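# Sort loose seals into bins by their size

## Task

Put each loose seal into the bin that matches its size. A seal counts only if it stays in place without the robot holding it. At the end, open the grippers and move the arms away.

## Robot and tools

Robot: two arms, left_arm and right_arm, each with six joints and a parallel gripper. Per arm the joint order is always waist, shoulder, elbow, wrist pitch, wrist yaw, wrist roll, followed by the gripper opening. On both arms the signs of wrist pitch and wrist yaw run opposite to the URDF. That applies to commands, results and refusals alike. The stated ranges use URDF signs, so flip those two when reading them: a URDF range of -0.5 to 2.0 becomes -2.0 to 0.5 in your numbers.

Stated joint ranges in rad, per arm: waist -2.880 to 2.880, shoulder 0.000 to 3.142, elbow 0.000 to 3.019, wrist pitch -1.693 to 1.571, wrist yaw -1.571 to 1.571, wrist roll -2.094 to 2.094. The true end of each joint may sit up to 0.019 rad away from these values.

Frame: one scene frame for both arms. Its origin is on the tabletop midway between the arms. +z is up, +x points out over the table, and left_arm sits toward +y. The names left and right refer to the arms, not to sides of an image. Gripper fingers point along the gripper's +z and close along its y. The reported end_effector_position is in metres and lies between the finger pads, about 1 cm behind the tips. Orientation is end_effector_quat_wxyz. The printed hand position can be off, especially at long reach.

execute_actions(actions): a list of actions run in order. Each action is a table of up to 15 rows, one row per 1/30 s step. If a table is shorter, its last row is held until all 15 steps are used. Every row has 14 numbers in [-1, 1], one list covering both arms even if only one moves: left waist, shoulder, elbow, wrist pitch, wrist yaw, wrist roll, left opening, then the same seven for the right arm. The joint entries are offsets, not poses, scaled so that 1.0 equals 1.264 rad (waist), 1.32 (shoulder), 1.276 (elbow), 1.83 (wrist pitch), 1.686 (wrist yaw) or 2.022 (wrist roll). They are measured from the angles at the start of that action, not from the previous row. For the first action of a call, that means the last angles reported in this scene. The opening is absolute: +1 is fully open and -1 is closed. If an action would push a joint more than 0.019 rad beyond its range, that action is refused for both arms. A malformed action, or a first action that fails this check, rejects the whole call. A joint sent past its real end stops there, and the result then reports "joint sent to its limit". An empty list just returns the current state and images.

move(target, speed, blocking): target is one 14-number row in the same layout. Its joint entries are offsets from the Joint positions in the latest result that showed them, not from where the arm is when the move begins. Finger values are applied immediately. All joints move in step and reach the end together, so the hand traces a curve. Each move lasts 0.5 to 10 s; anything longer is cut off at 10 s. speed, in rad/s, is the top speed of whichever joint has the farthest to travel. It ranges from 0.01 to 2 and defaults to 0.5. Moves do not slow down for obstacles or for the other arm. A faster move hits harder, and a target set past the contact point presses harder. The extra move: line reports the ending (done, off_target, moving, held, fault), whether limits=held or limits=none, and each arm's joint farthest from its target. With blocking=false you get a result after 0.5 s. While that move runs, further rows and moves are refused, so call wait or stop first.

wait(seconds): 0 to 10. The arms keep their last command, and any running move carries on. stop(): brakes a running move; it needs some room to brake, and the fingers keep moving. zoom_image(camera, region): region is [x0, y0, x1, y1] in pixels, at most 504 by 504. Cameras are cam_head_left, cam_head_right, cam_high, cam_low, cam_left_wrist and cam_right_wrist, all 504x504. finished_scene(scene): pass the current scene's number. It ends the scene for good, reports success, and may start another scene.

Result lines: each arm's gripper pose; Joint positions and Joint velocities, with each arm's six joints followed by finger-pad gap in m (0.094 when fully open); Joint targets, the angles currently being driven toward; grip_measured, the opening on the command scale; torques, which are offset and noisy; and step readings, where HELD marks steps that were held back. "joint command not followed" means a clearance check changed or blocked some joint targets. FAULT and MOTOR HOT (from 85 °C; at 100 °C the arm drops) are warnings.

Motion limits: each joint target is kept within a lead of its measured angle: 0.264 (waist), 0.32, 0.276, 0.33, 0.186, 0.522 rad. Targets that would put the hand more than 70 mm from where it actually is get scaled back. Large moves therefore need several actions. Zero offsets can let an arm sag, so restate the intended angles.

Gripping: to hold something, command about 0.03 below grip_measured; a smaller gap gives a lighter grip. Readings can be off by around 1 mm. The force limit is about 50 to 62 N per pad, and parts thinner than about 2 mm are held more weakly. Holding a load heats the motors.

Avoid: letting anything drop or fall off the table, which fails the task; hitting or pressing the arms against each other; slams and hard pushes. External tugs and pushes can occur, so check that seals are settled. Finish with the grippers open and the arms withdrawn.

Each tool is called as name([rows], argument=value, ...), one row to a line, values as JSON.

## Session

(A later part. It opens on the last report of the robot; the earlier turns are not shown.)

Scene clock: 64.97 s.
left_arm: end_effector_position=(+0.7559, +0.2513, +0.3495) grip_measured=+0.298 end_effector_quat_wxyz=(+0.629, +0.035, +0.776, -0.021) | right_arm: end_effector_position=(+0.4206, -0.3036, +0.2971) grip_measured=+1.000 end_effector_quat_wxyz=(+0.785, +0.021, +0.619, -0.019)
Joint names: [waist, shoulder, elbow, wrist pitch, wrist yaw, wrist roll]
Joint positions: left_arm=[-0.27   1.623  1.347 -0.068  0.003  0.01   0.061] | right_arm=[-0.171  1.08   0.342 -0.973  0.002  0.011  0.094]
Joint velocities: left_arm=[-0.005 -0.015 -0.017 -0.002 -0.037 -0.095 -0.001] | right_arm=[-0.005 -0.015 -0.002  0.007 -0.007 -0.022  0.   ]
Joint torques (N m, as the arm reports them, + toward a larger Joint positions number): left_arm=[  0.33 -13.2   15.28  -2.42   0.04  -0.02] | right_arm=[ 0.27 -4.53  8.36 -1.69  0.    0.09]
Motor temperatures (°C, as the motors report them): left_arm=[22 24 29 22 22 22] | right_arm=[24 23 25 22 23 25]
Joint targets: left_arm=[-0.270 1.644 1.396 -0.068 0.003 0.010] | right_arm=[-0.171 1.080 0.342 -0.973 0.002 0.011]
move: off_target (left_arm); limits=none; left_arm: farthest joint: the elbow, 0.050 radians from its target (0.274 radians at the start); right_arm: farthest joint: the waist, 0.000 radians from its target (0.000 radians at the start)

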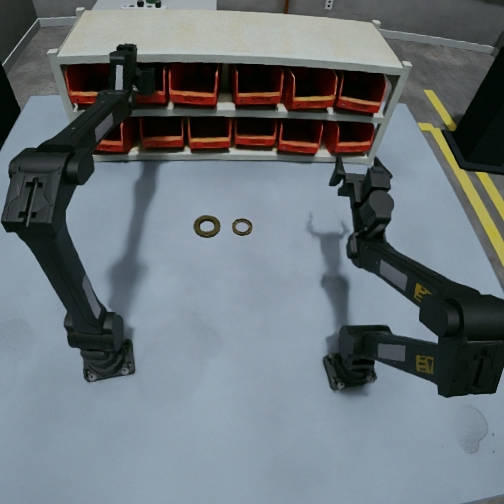

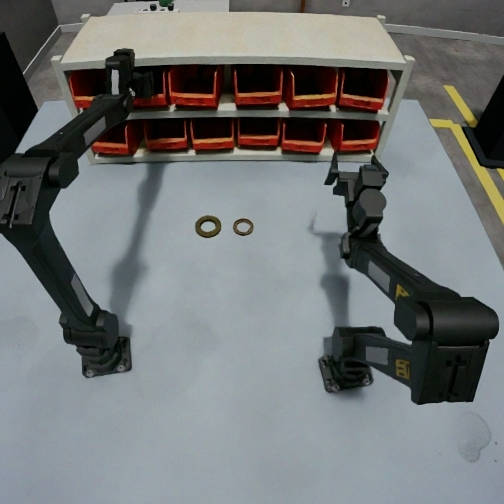

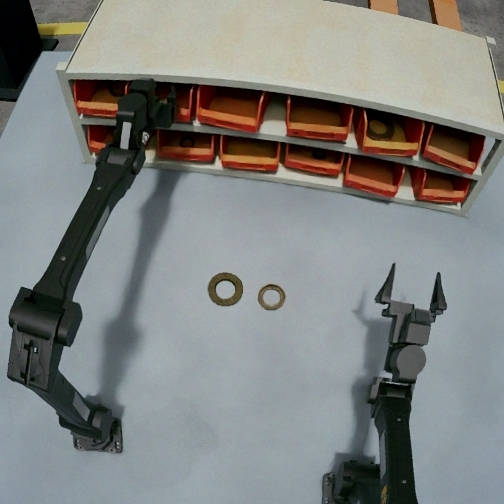

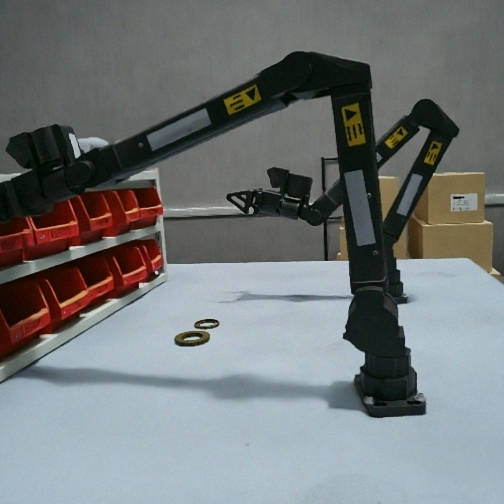

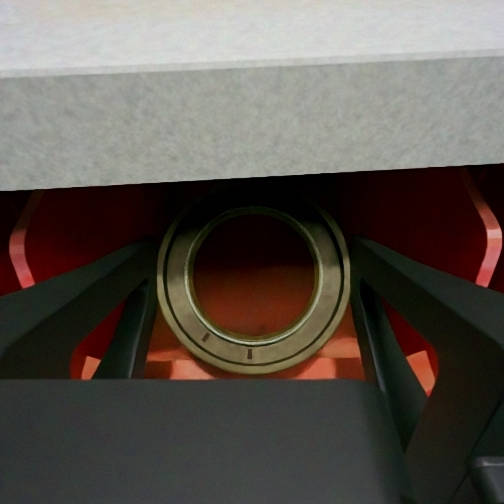

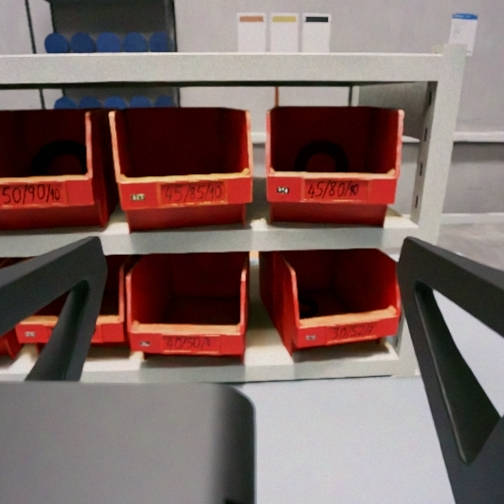

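move(target=[0,0.04,0.05,0.065,0,0,0.265,0,0,0,0,0,0,1], speed=0.15)

move(target=[0,0,0.038,0,0,0,0.55,0,0,0,0,0,0,1])

Scene clock: 68.07 s.
left_arm: end_effector_position=(+0.7574, +0.2512, +0.3197) grip_measured=+0.298 end_effector_quat_wxyz=(+0.587, +0.037, +0.809, -0.020) | right_arm: end_effector_position=(+0.4206, -0.3036, +0.2971) grip_measured=+1.000 end_effector_quat_wxyz=(+0.785, +0.021, +0.619, -0.019)
Joint names: [waist, shoulder, elbow, wrist pitch, wrist yaw, wrist roll]
Joint positions: left_arm=[-0.27   1.648  1.365  0.033  0.003  0.01   0.061] | right_arm=[-0.171  1.08   0.342 -0.973  0.002  0.011  0.094]
Joint velocities: left_arm=[ 0.015 -0.005  0.017  0.012  0.081  0.007 -0.   ] | right_arm=[-0.005 -0.024 -0.007  0.017 -0.007 -0.022  0.   ]
Joint torques (N m, as the arm reports them, + toward a larger Joint positions number): left_arm=[  0.54 -13.29  14.87  -1.47   0.03   0.  ] | right_arm=[ 0.23 -4.69  8.3  -1.73  0.    0.09]
Motor temperatures (°C, as the motors report them): left_arm=[22 24 30 22 22 22] | right_arm=[24 23 25 22 23 25]
Joint targets: left_arm=[-0.270 1.676 1.410 0.051 0.003 0.010] | right_arm=[-0.171 1.080 0.342 -0.973 0.002 0.011]
move: off_target (left_arm); limits=none; left_arm: farthest joint: the elbow, 0.046 radians from its target (0.064 radians at the start); right_arm: farthest joint: the waist, 0.000 radians from its target (0.000 radians at the start)

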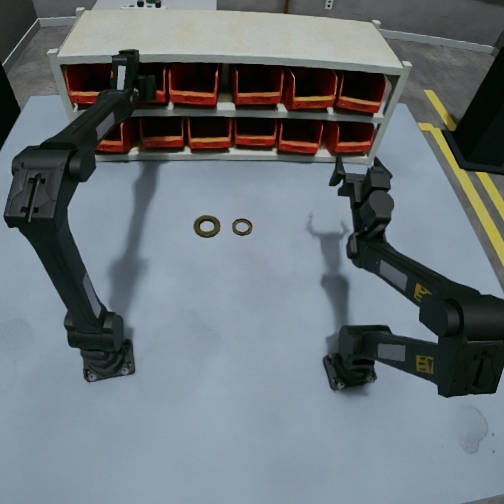

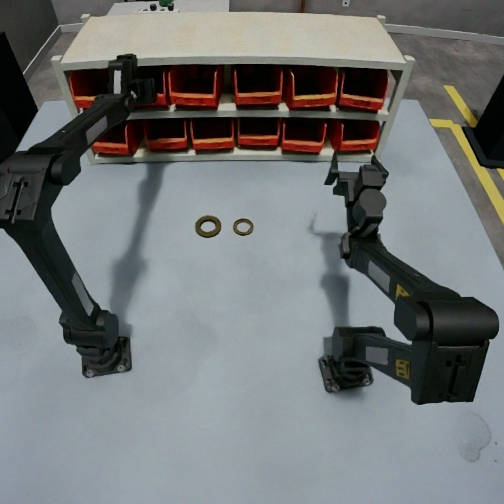

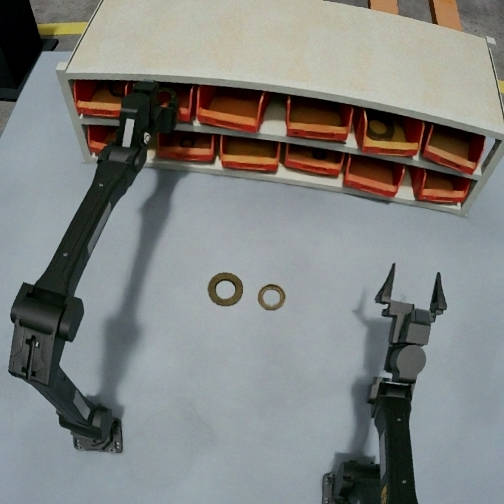

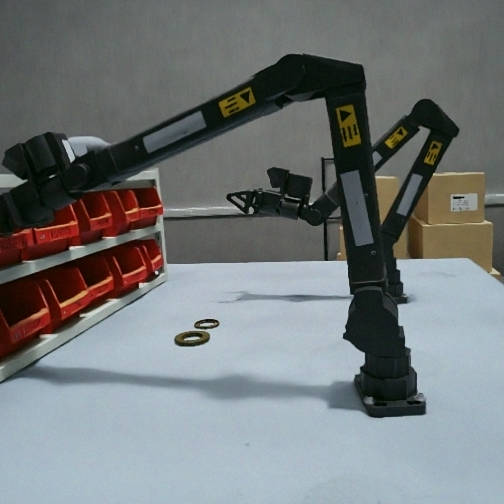

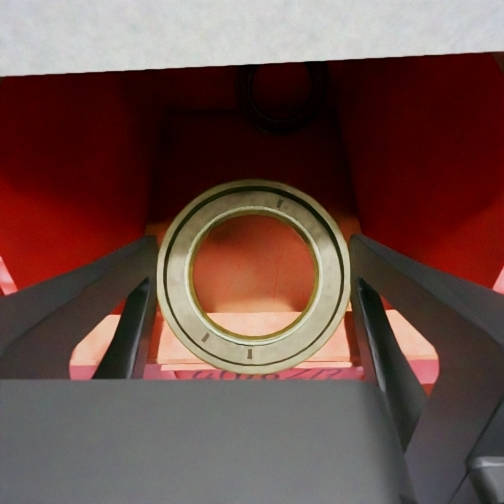

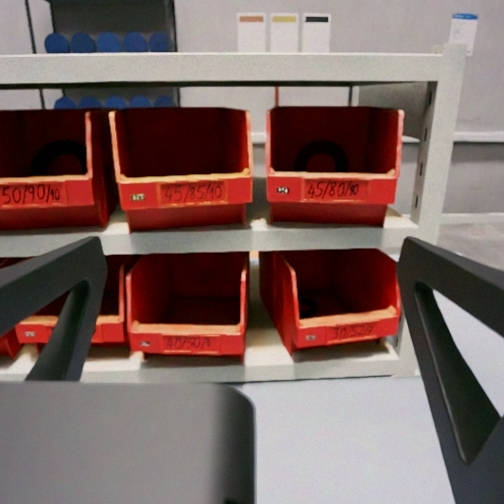

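Scene clock: 68.77 s.
left_arm: end_effector_position=(+0.7573, +0.2512, +0.3193) grip_measured=+0.547 end_effector_quat_wxyz=(+0.586, +0.037, +0.809, -0.020) | right_arm: end_effector_position=(+0.4206, -0.3036, +0.2971) grip_measured=+1.000 end_effector_quat_wxyz=(+0.785, +0.021, +0.619, -0.019)
Joint names: [waist, shoulder, elbow, wrist pitch, wrist yaw, wrist roll]
Joint positions: left_arm=[-0.27   1.648  1.364  0.033  0.003  0.01   0.073] | right_arm=[-0.171  1.08   0.342 -0.973  0.002  0.011  0.094]
Joint velocities: left_arm=[-0.015 -0.015 -0.007  0.012  0.081  0.007 -0.   ] | right_arm=[ 0.015 -0.015  0.007  0.007  0.022 -0.066  0.   ]
Joint torques (N m, as the arm reports them, + toward a larger Joint positions number): left_arm=[  0.28 -15.23  15.16  -2.34   0.04   0.  ] | right_arm=[ 0.27 -4.59  8.3  -1.75  0.    0.1 ]
Motor temperatures (°C, as the motors report them): left_arm=[22 24 30 22 22 22] | right_arm=[24 23 25 22 23 25]
Joint targets: left_arm=[-0.270 1.648 1.413 0.033 0.003 0.010] | right_arm=[-0.171 1.080 0.342 -0.973 0.002 0.011]
move: off_target (left_arm); limits=none; left_arm: farthest joint: the elbow, 0.049 radians from its target (0.049 radians at the start); right_arm: farthest joint: the waist, 0.000 radians from its target (0.000 radians at the start)

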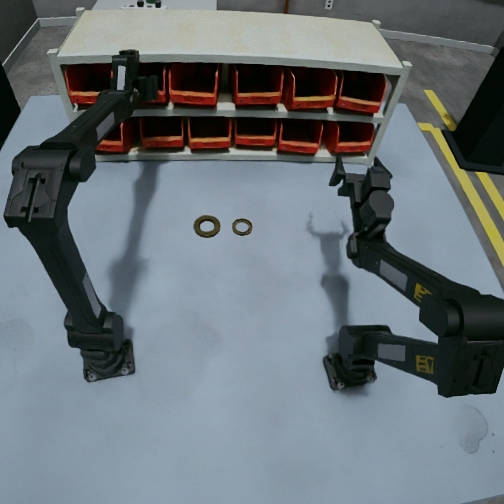

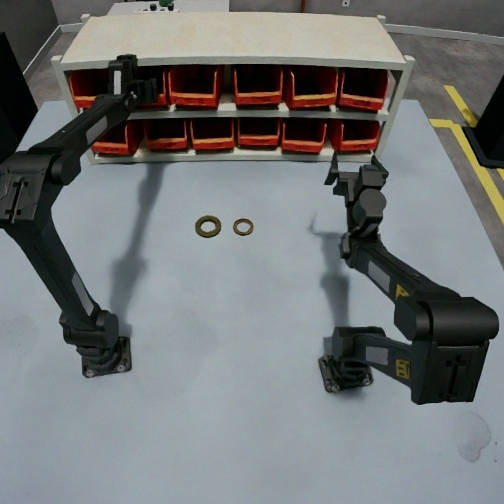

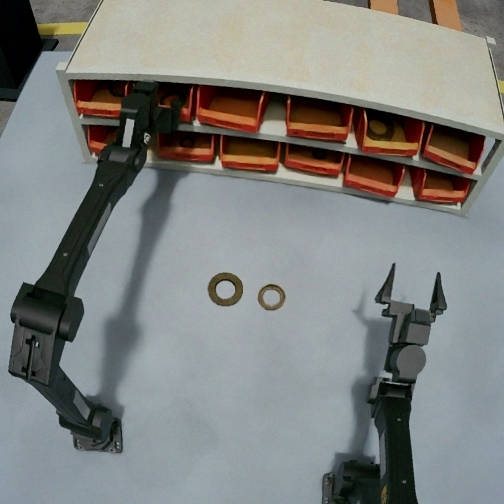

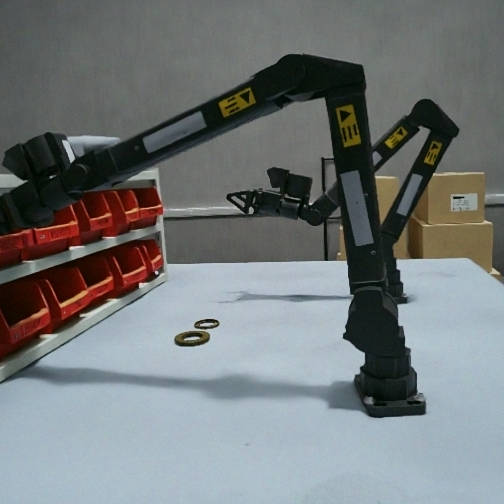

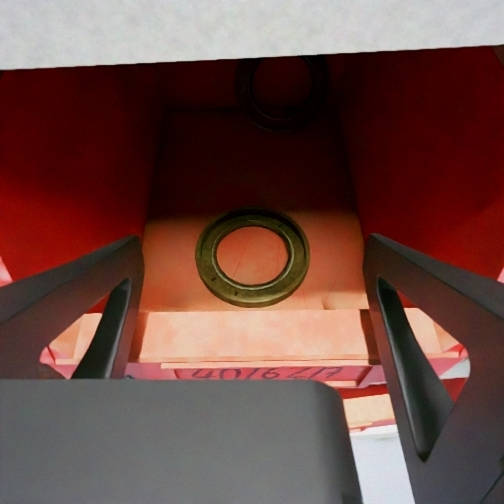

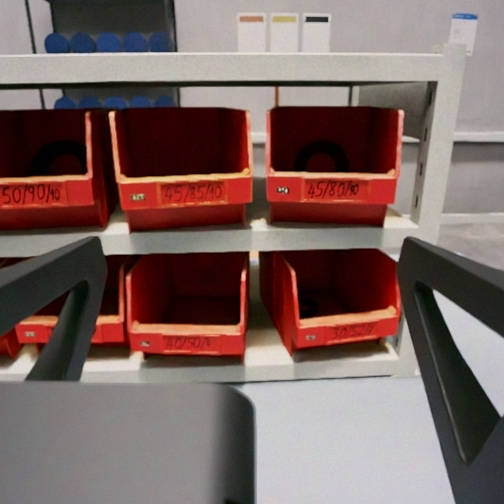

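move(target=[0,-0.345,-0.36,-0.055,0,0,0.55,0.575,0.44,0.47,0.55,0,0,1])

Scene clock: 74.43 s.
left_arm: end_effector_position=(+0.5908, +0.2649, +0.3281) grip_measured=+0.547 end_effector_quat_wxyz=(+0.607, +0.036, +0.794, -0.020) | right_arm: end_effector_position=(+0.4433, +0.0759, +0.0596) grip_measured=+1.000 end_effector_quat_wxyz=(+0.358, -0.300, +0.875, +0.127)
Joint names: [waist, shoulder, elbow, wrist pitch, wrist yaw, wrist roll]
Joint positions: left_arm=[-0.27   1.207  0.899 -0.042  0.003  0.011  0.073] | right_arm=[0.559 1.662 0.889 0.019 0.002 0.011 0.094]
Joint velocities: left_arm=[ 0.005  0.005  0.007 -0.002 -0.037  0.022  0.   ] | right_arm=[-0.005 -0.015 -0.007  0.012 -0.037  0.037  0.   ]
Joint torques (N m, as the arm reports them, + toward a larger Joint positions number): left_arm=[ 0.51 -9.46 11.11 -3.79  0.05 -0.01] | right_arm=[  0.67 -12.65  12.52  -0.95   0.     0.12]
Motor temperatures (°C, as the motors report them): left_arm=[22 24 30 22 22 22] | right_arm=[24 23 26 22 23 25]
Joint targets: left_arm=[-0.270 1.192 0.905 -0.067 0.003 0.010] | right_arm=[0.555 1.660 0.942 0.033 0.002 0.011]
move: off_target (left_arm, right_arm); limits=none; left_arm: farthest joint: the wrist pitch, 0.026 radians from its target (0.101 radians at the start); right_arm: farthest joint: the elbow, 0.053 radians from its target (0.599 radians at the start)

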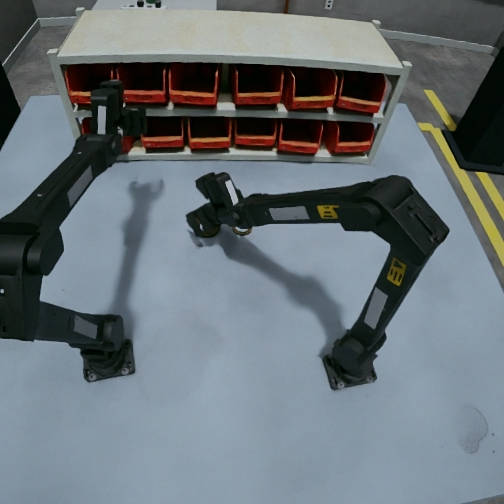

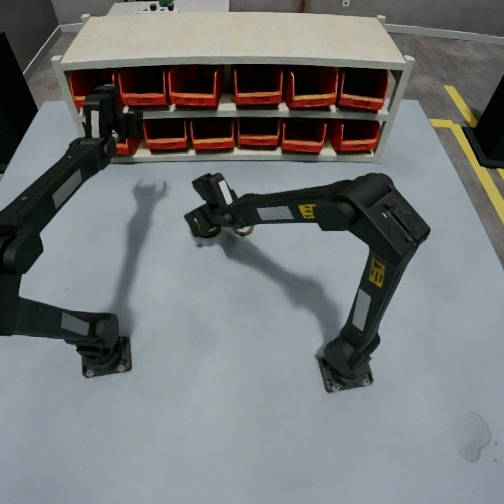

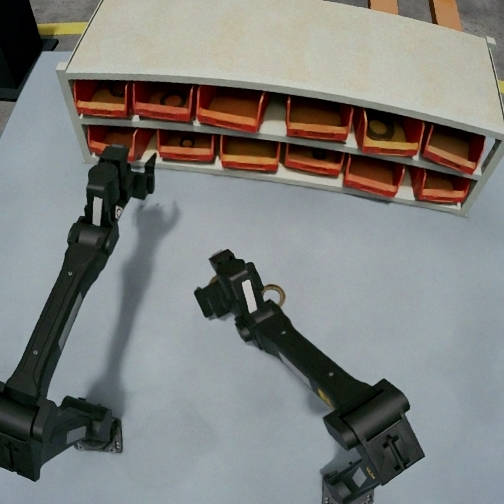

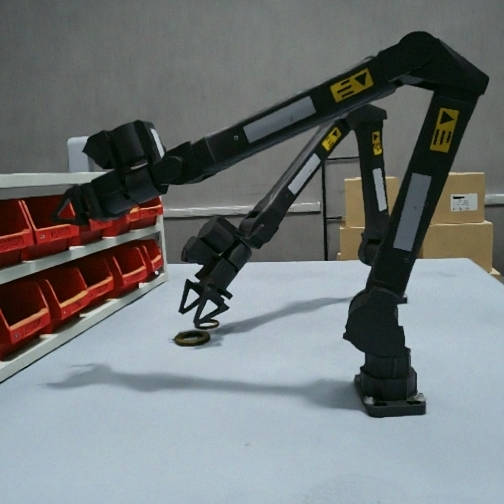

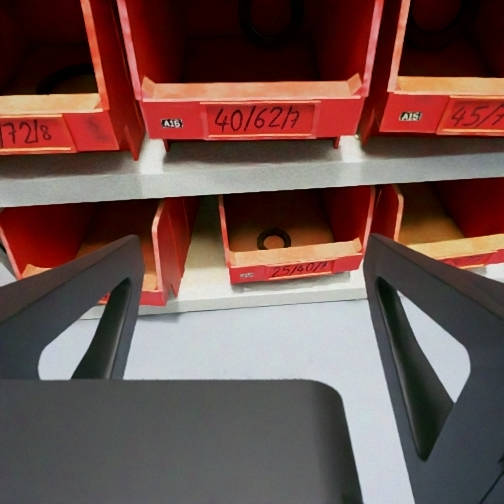

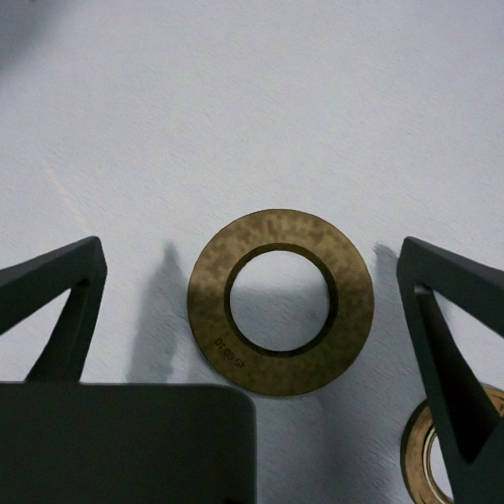

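move(target=[0,0,0,0,0,0,1,-0.024,0.034,-0.043,-0.07,0,0,1], speed=0.15)

Scene clock: 78.83 s.
left_arm: end_effector_position=(+0.5900, +0.2650, +0.3253) grip_measured=+1.000 end_effector_quat_wxyz=(+0.605, +0.036, +0.795, -0.020) | right_arm: end_effector_position=(+0.4426, +0.0614, +0.0325) grip_measured=+1.000 end_effector_quat_wxyz=(+0.362, -0.291, +0.877, +0.125)
Joint names: [waist, shoulder, elbow, wrist pitch, wrist yaw, wrist roll]
Joint positions: left_arm=[-0.27   1.207  0.895 -0.042  0.003  0.011  0.094] | right_arm=[ 0.539  1.703  0.837 -0.082  0.002  0.011  0.094]
Joint velocities: left_arm=[-0.005 -0.024  0.007  0.012  0.007  0.007  0.   ] | right_arm=[-0.005 -0.005 -0.012 -0.007  0.081 -0.007  0.   ]
Joint torques (N m, as the arm reports them, + toward a larger Joint positions number): left_arm=[ 0.29 -7.91 11.   -2.37  0.04  0.  ] | right_arm=[ -0.55 -11.72   7.22  -2.62  -0.01   0.1 ]
Motor temperatures (°C, as the motors report them): left_arm=[22 24 30 22 22 22] | right_arm=[24 23 26 22 23 25]
Joint targets: left_arm=[-0.270 1.207 0.899 -0.042 0.003 0.011] | right_arm=[0.528 1.707 0.834 -0.110 0.002 0.011]
move: off_target (right_arm); limits=none; left_arm: farthest joint: the elbow, 0.004 radians from its target (0.000 radians at the start); right_arm: farthest joint: the wrist pitch, 0.027 radians from its target (0.128 radians at the start)

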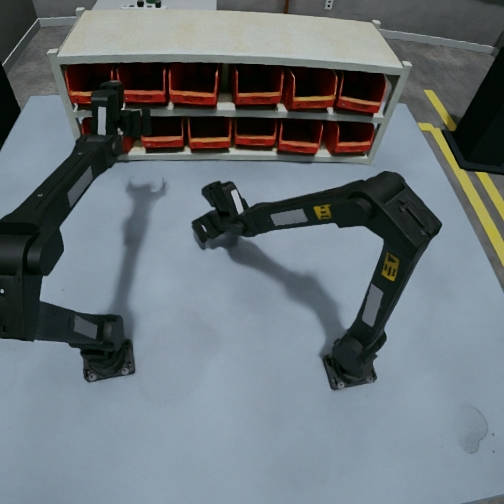

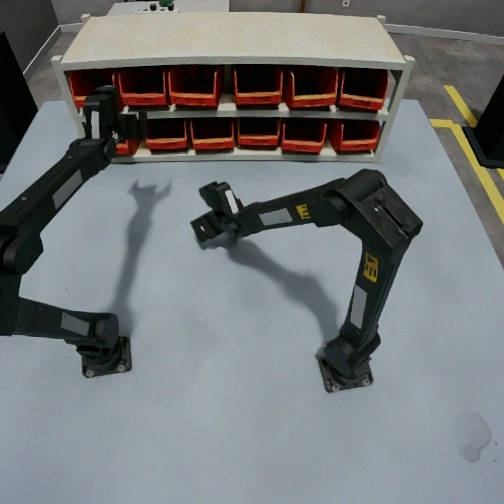

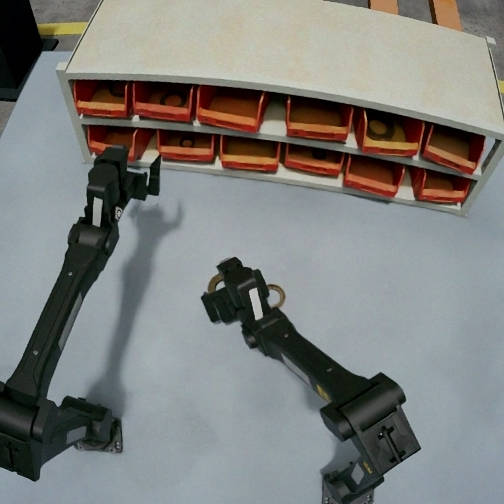

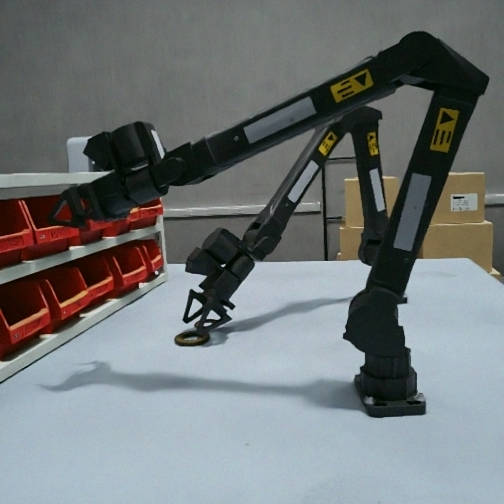

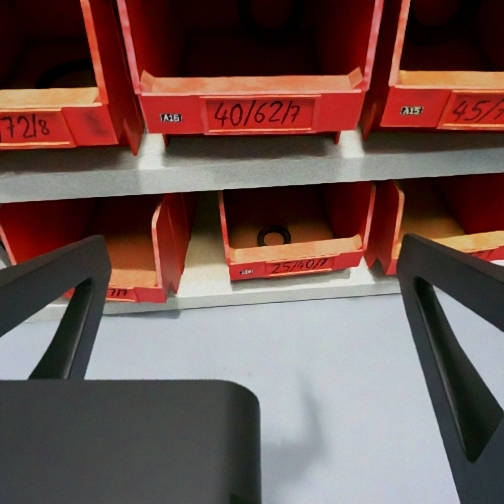

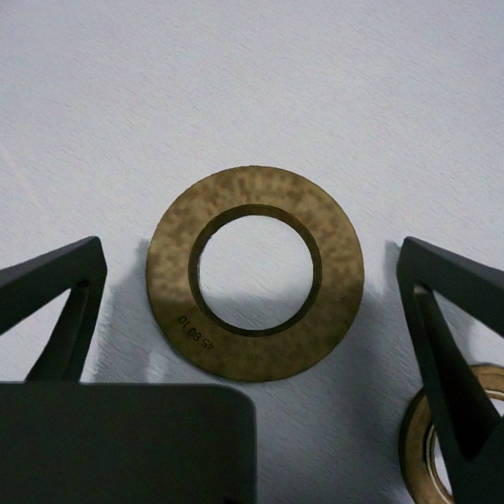

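move(target=[0,0,0,0,0,0,1,0,0.04,0,-0.012,0,0,1], speed=0.08)

move(target=[0,0,0,0,0,0,1,0,0,0,0,0,0,0.65])

Scene clock: 82.17 s.
left_arm: end_effector_position=(+0.5891, +0.2650, +0.3226) grip_measured=+1.000 end_effector_quat_wxyz=(+0.603, +0.036, +0.797, -0.020) | right_arm: end_effector_position=(+0.4387, +0.0585, +0.0077) grip_measured=+1.000 end_effector_quat_wxyz=(+0.343, -0.293, +0.885, +0.118)
Joint names: [waist, shoulder, elbow, wrist pitch, wrist yaw, wrist roll]
Joint positions: left_arm=[-0.27   1.207  0.89  -0.042  0.003  0.011  0.094] | right_arm=[ 0.539  1.749  0.837 -0.083  0.002  0.011  0.094]
Joint velocities: left_arm=[-0.005 -0.015  0.012  0.017 -0.051 -0.037  0.   ] | right_arm=[-0.015 -0.005 -0.012  0.017 -0.022 -0.051  0.   ]
Joint torques (N m, as the arm reports them, + toward a larger Joint positions number): left_arm=[ 0.32 -7.86 10.94 -2.39  0.04 -0.02] | right_arm=[  0.48 -12.02   6.94  -2.35   0.     0.1 ]
Motor temperatures (°C, as the motors report them): left_arm=[22 24 30 22 22 22] | right_arm=[24 23 26 22 23 25]
Joint targets: left_arm=[-0.270 1.207 0.895 -0.042 0.003 0.011] | right_arm=[0.539 1.755 0.837 -0.104 0.001 0.010]
move: off_target (right_arm); limits=none; left_arm: farthest joint: the elbow, 0.005 radians from its target (0.000 radians at the start); right_arm: farthest joint: the wrist pitch, 0.021 radians from its target (0.022 radians at the start)

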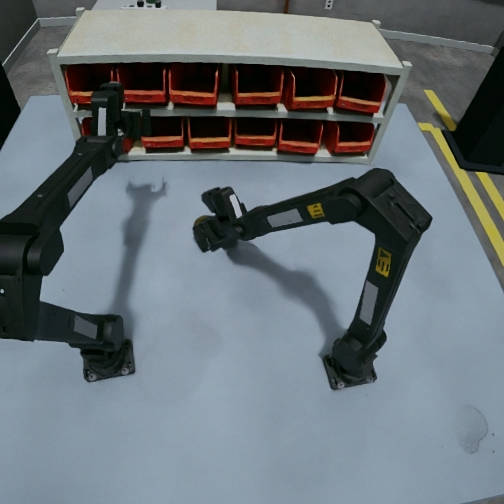

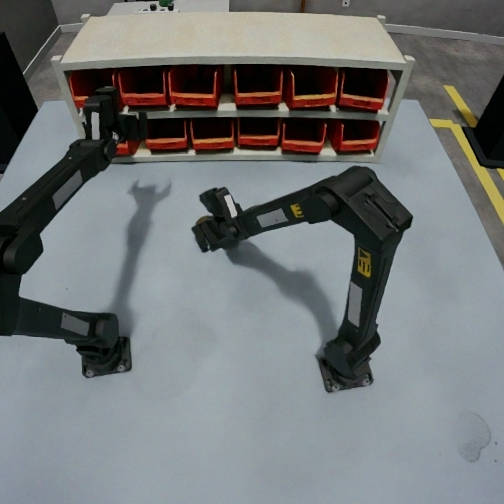

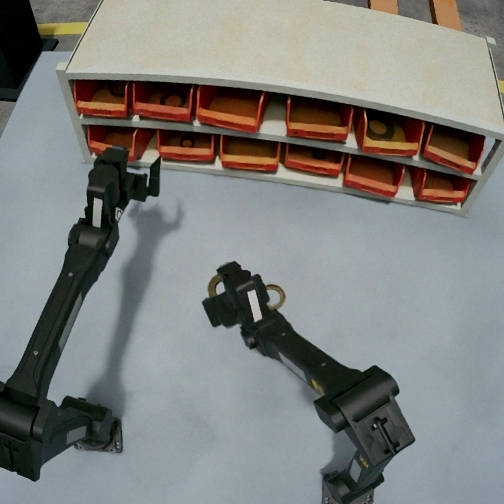

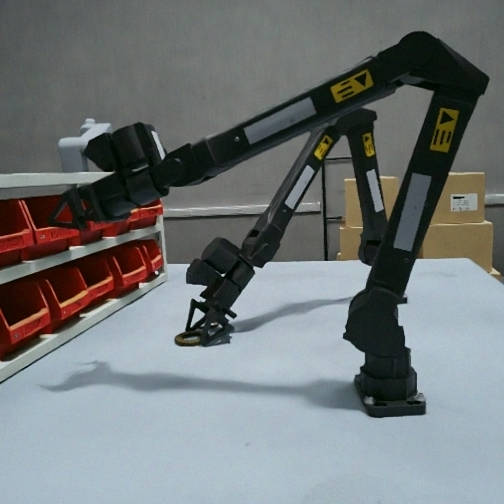

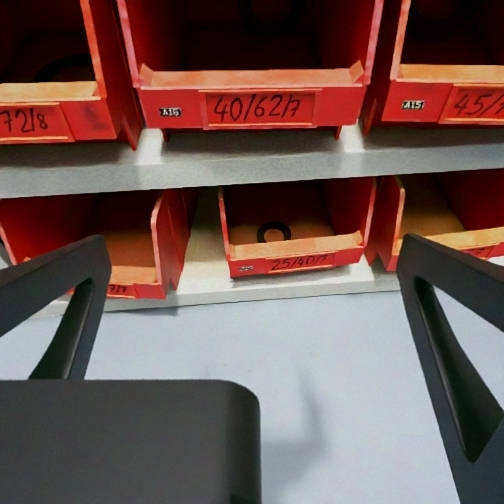

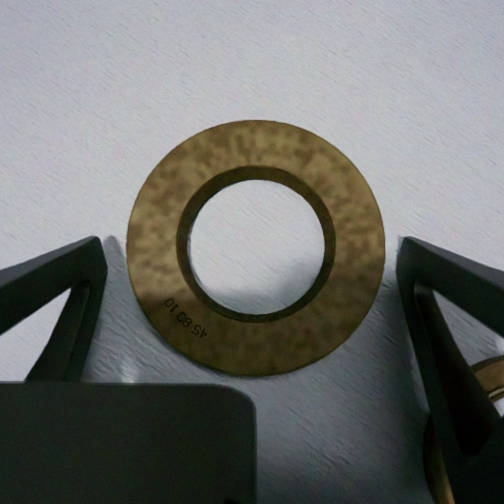

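Scene clock: 82.67 s.
left_arm: end_effector_position=(+0.5883, +0.2651, +0.3201) grip_measured=+1.000 end_effector_quat_wxyz=(+0.601, +0.036, +0.798, -0.020) | right_arm: end_effector_position=(+0.4385, +0.0586, +0.0077) grip_measured=+0.674 end_effector_quat_wxyz=(+0.342, -0.293, +0.885, +0.119)
Joint names: [waist, shoulder, elbow, wrist pitch, wrist yaw, wrist roll]
Joint positions: left_arm=[-0.27   1.207  0.886 -0.042  0.003  0.011  0.094] | right_arm=[ 0.539  1.749  0.837 -0.083  0.003  0.011  0.079]
Joint velocities: left_arm=[-0.005 -0.005 -0.002 -0.007  0.007 -0.022  0.   ] | right_arm=[-0.015 -0.015 -0.007 -0.012 -0.007  0.037 -0.001]
Joint torques (N m, as the arm reports them, + toward a larger Joint positions number): left_arm=[ 0.47 -7.34 11.11 -2.42  0.04 -0.01] | right_arm=[  0.14 -12.47   7.02  -1.49  -0.04   0.1 ]
Motor temperatures (°C, as the motors report them): left_arm=[22 24 30 22 22 22] | right_arm=[24 23 26 22 23 25]
Joint targets: left_arm=[-0.270 1.207 0.891 -0.042 0.003 0.011] | right_arm=[0.539 1.749 0.837 -0.083 0.002 0.011]
move: done; limits=none; left_arm: farthest joint: the elbow, 0.004 radians from its target (0.000 radians at the start); right_arm: farthest joint: the wrist yaw, 0.001 radians from its target (0.000 radians at the start)

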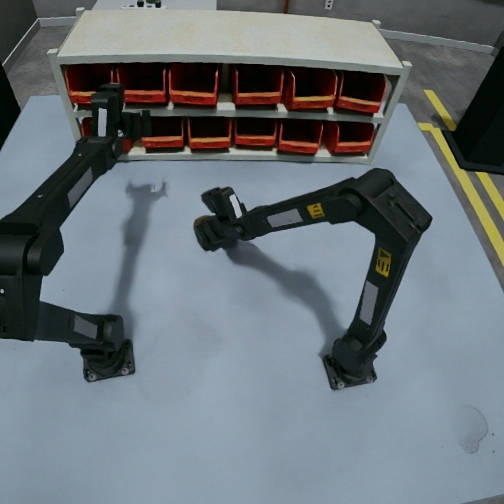

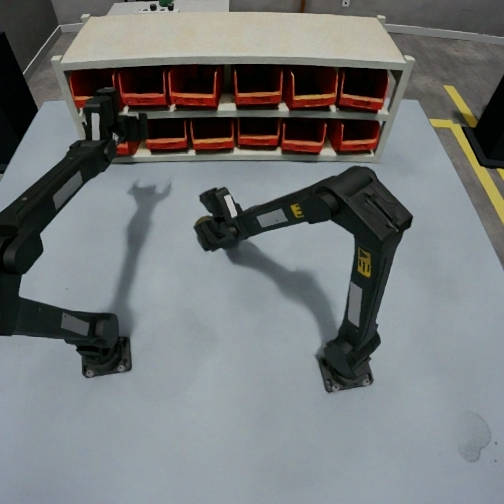

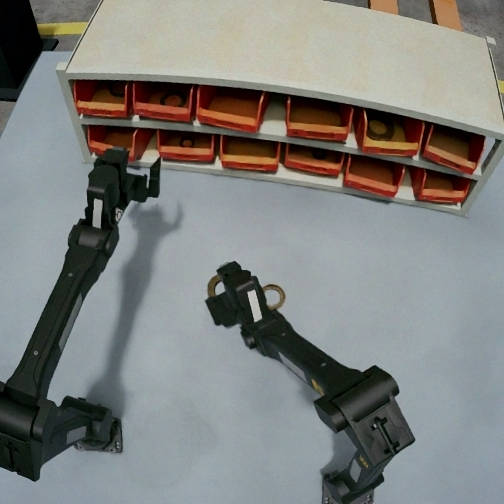

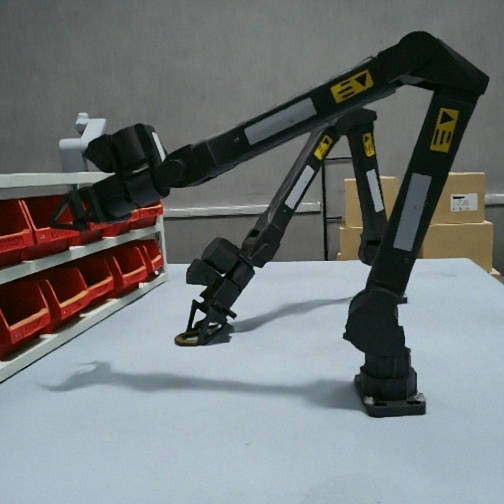

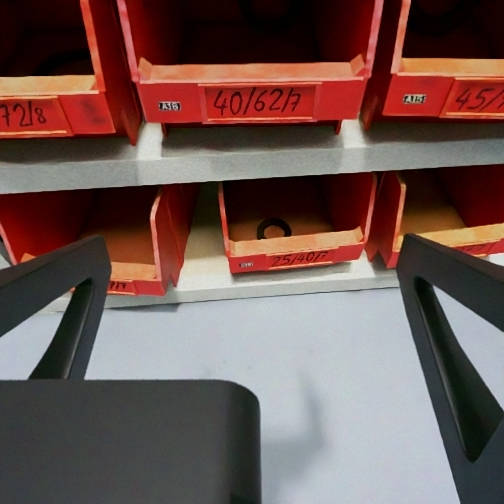

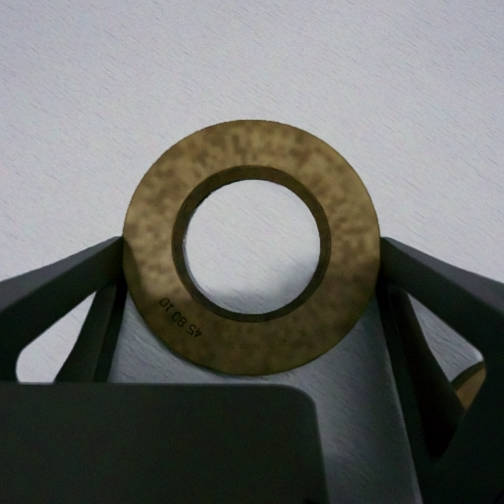

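move(target=[0,0,0,0,0,0,1,-0.25,-0.3,0.12,0.02,0,0,0.64], speed=0.4)

move(target=[-0.52,0.3,-0.03,0.04,0,0,1,-0.41,0.04,0.16,0,0,0,0.64], speed=0.4)

Scene clock: 87.27 s.
left_arm: end_effector_position=(+0.5875, +0.2652, +0.3173) grip_measured=+1.000 end_effector_quat_wxyz=(+0.600, +0.037, +0.799, -0.020) | right_arm: end_effector_position=(+0.5497, -0.0862, +0.2737) grip_measured=+0.674 end_effector_quat_wxyz=(+0.561, -0.133, +0.811, +0.099)
Joint names: [waist, shoulder, elbow, wrist pitch, wrist yaw, wrist roll]
Joint positions: left_arm=[-0.27   1.207  0.881 -0.042  0.003  0.011  0.094] | right_arm=[ 0.222  1.353  0.936 -0.058  0.003  0.011  0.079]
Joint velocities: left_arm=[-0.024 -0.024 -0.002  0.002 -0.022  0.081  0.   ] | right_arm=[ 0.015 -0.015 -0.002  0.002  0.066 -0.051 -0.   ]
Joint torques (N m, as the arm reports them, + toward a larger Joint positions number): left_arm=[ 0.51 -7.99 10.99 -2.36  0.04  0.  ] | right_arm=[  0.4  -10.08  14.55  -1.38   0.     0.11]
Motor temperatures (°C, as the motors report them): left_arm=[22 24 29 22 22 22] | right_arm=[24 23 26 22 23 25]
Joint targets: left_arm=[-0.270 1.207 0.886 -0.042 0.003 0.011] | right_arm=[0.223 1.353 0.990 -0.046 0.003 0.011]
move: off_target (right_arm); limits=none; left_arm: farthest joint: the elbow, 0.005 radians from its target (0.000 radians at the start); right_arm: farthest joint: the elbow, 0.055 radians from its target (0.153 radians at the start)

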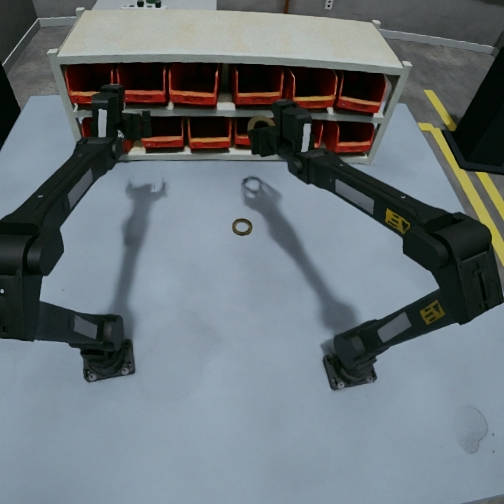

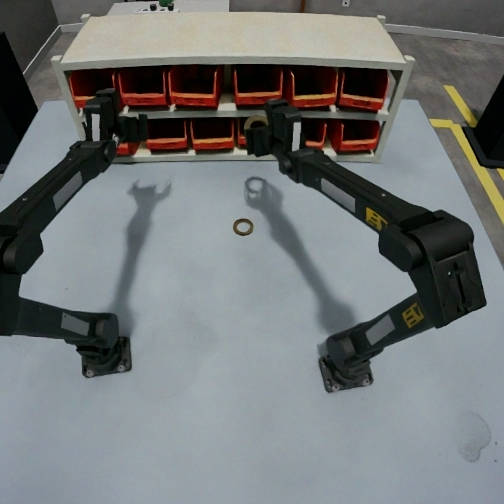

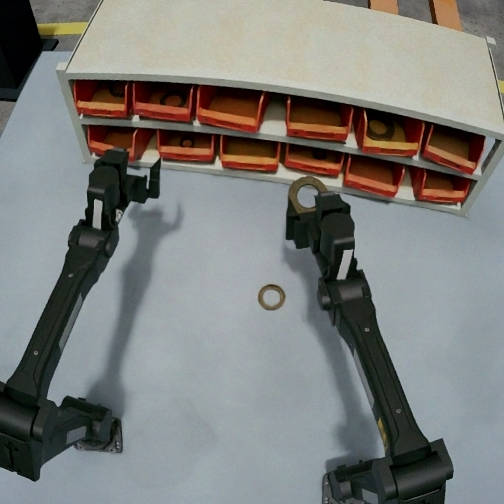

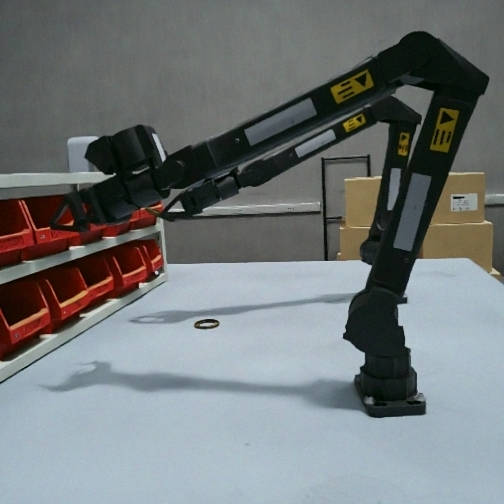

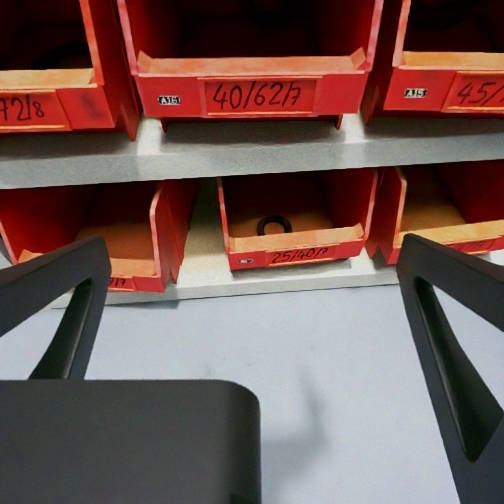

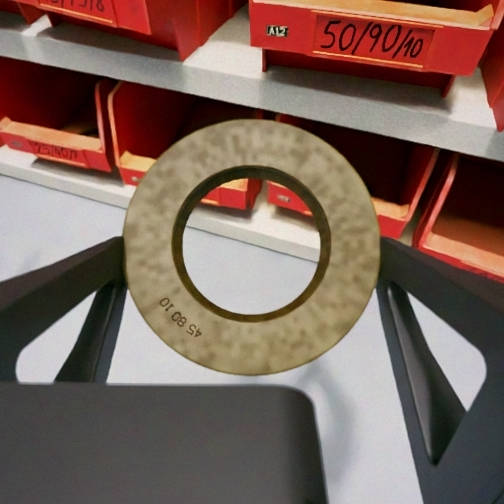

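Scene clock: 89.33 s.
left_arm: end_effector_position=(+0.4482, -0.0618, +0.0740) grip_measured=+1.000 end_effector_quat_wxyz=(+0.363, +0.338, +0.858, -0.137) | right_arm: end_effector_position=(+0.6087, -0.3938, +0.3239) grip_measured=+0.674 end_effector_quat_wxyz=(+0.602, +0.078, +0.793, -0.052)
Joint names: [waist, shoulder, elbow, wrist pitch, wrist yaw, wrist roll]
Joint positions: left_arm=[-0.928  1.592  0.837  0.018  0.003  0.011  0.094] | right_arm=[-0.298  1.403  1.07  -0.058  0.003  0.011  0.079]
Joint velocities: left_arm=[-0.005 -0.015 -0.007  0.007  0.022 -0.022  0.   ] | right_arm=[-0.005 -0.015  0.002  0.017  0.037  0.022  0.   ]
Joint torques (N m, as the arm reports them, + toward a larger Joint positions number): left_arm=[  0.06 -11.04   8.88  -1.18   0.05   0.  ] | right_arm=[  0.42 -10.46  16.31  -1.91   0.03   0.09]
Motor temperatures (°C, as the motors report them): left_arm=[22 24 29 22 22 22] | right_arm=[24 23 27 22 23 25]
Joint targets: left_arm=[-0.928 1.603 0.843 0.032 0.003 0.011] | right_arm=[-0.296 1.406 1.140 -0.058 0.003 0.011]
move: off_target (right_arm); limits=none; left_arm: farthest joint: the wrist pitch, 0.013 radians from its target (0.073 radians at the start); right_arm: farthest joint: the elbow, 0.070 radians from its target (0.205 radians at the start)

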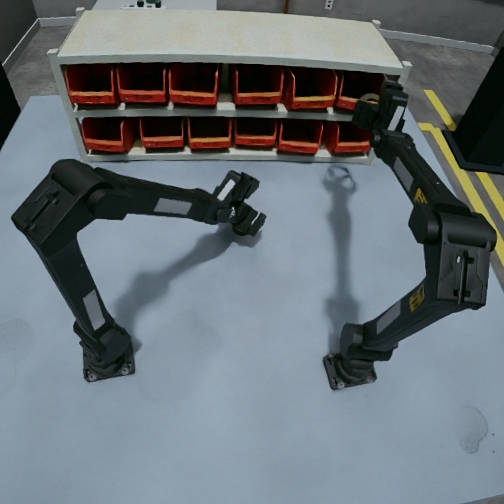

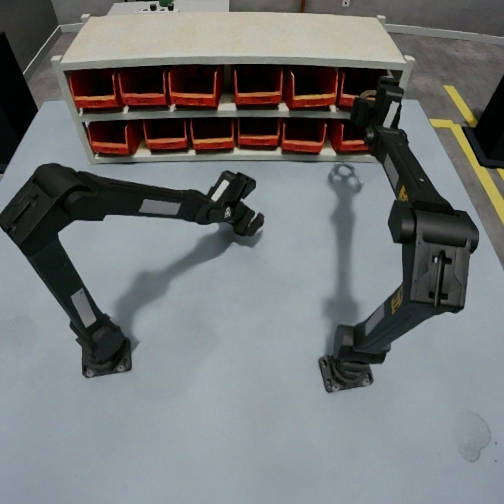

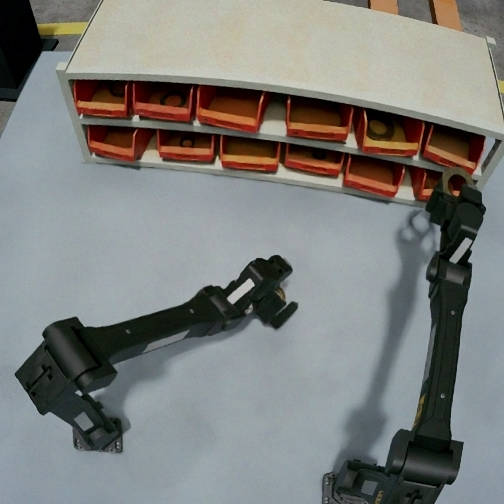

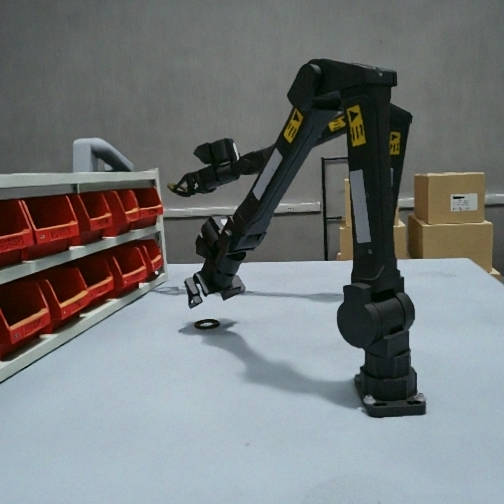

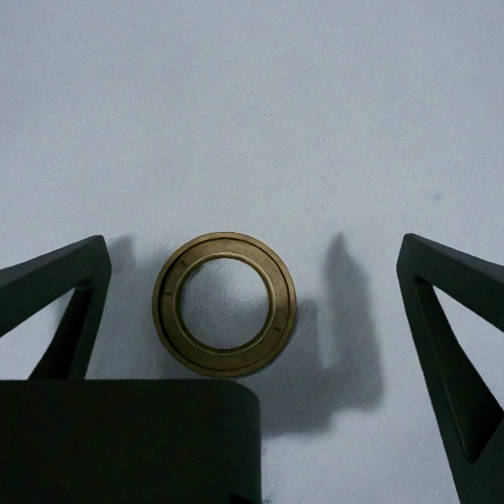

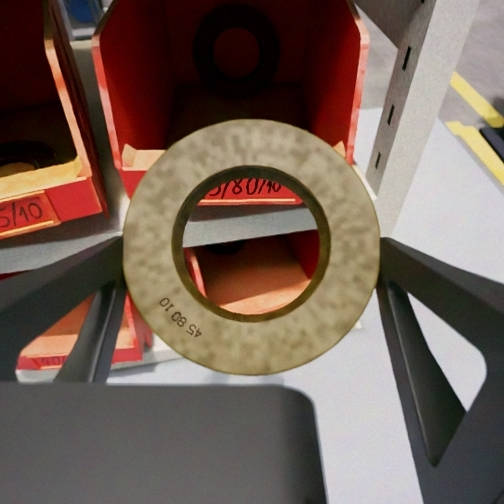

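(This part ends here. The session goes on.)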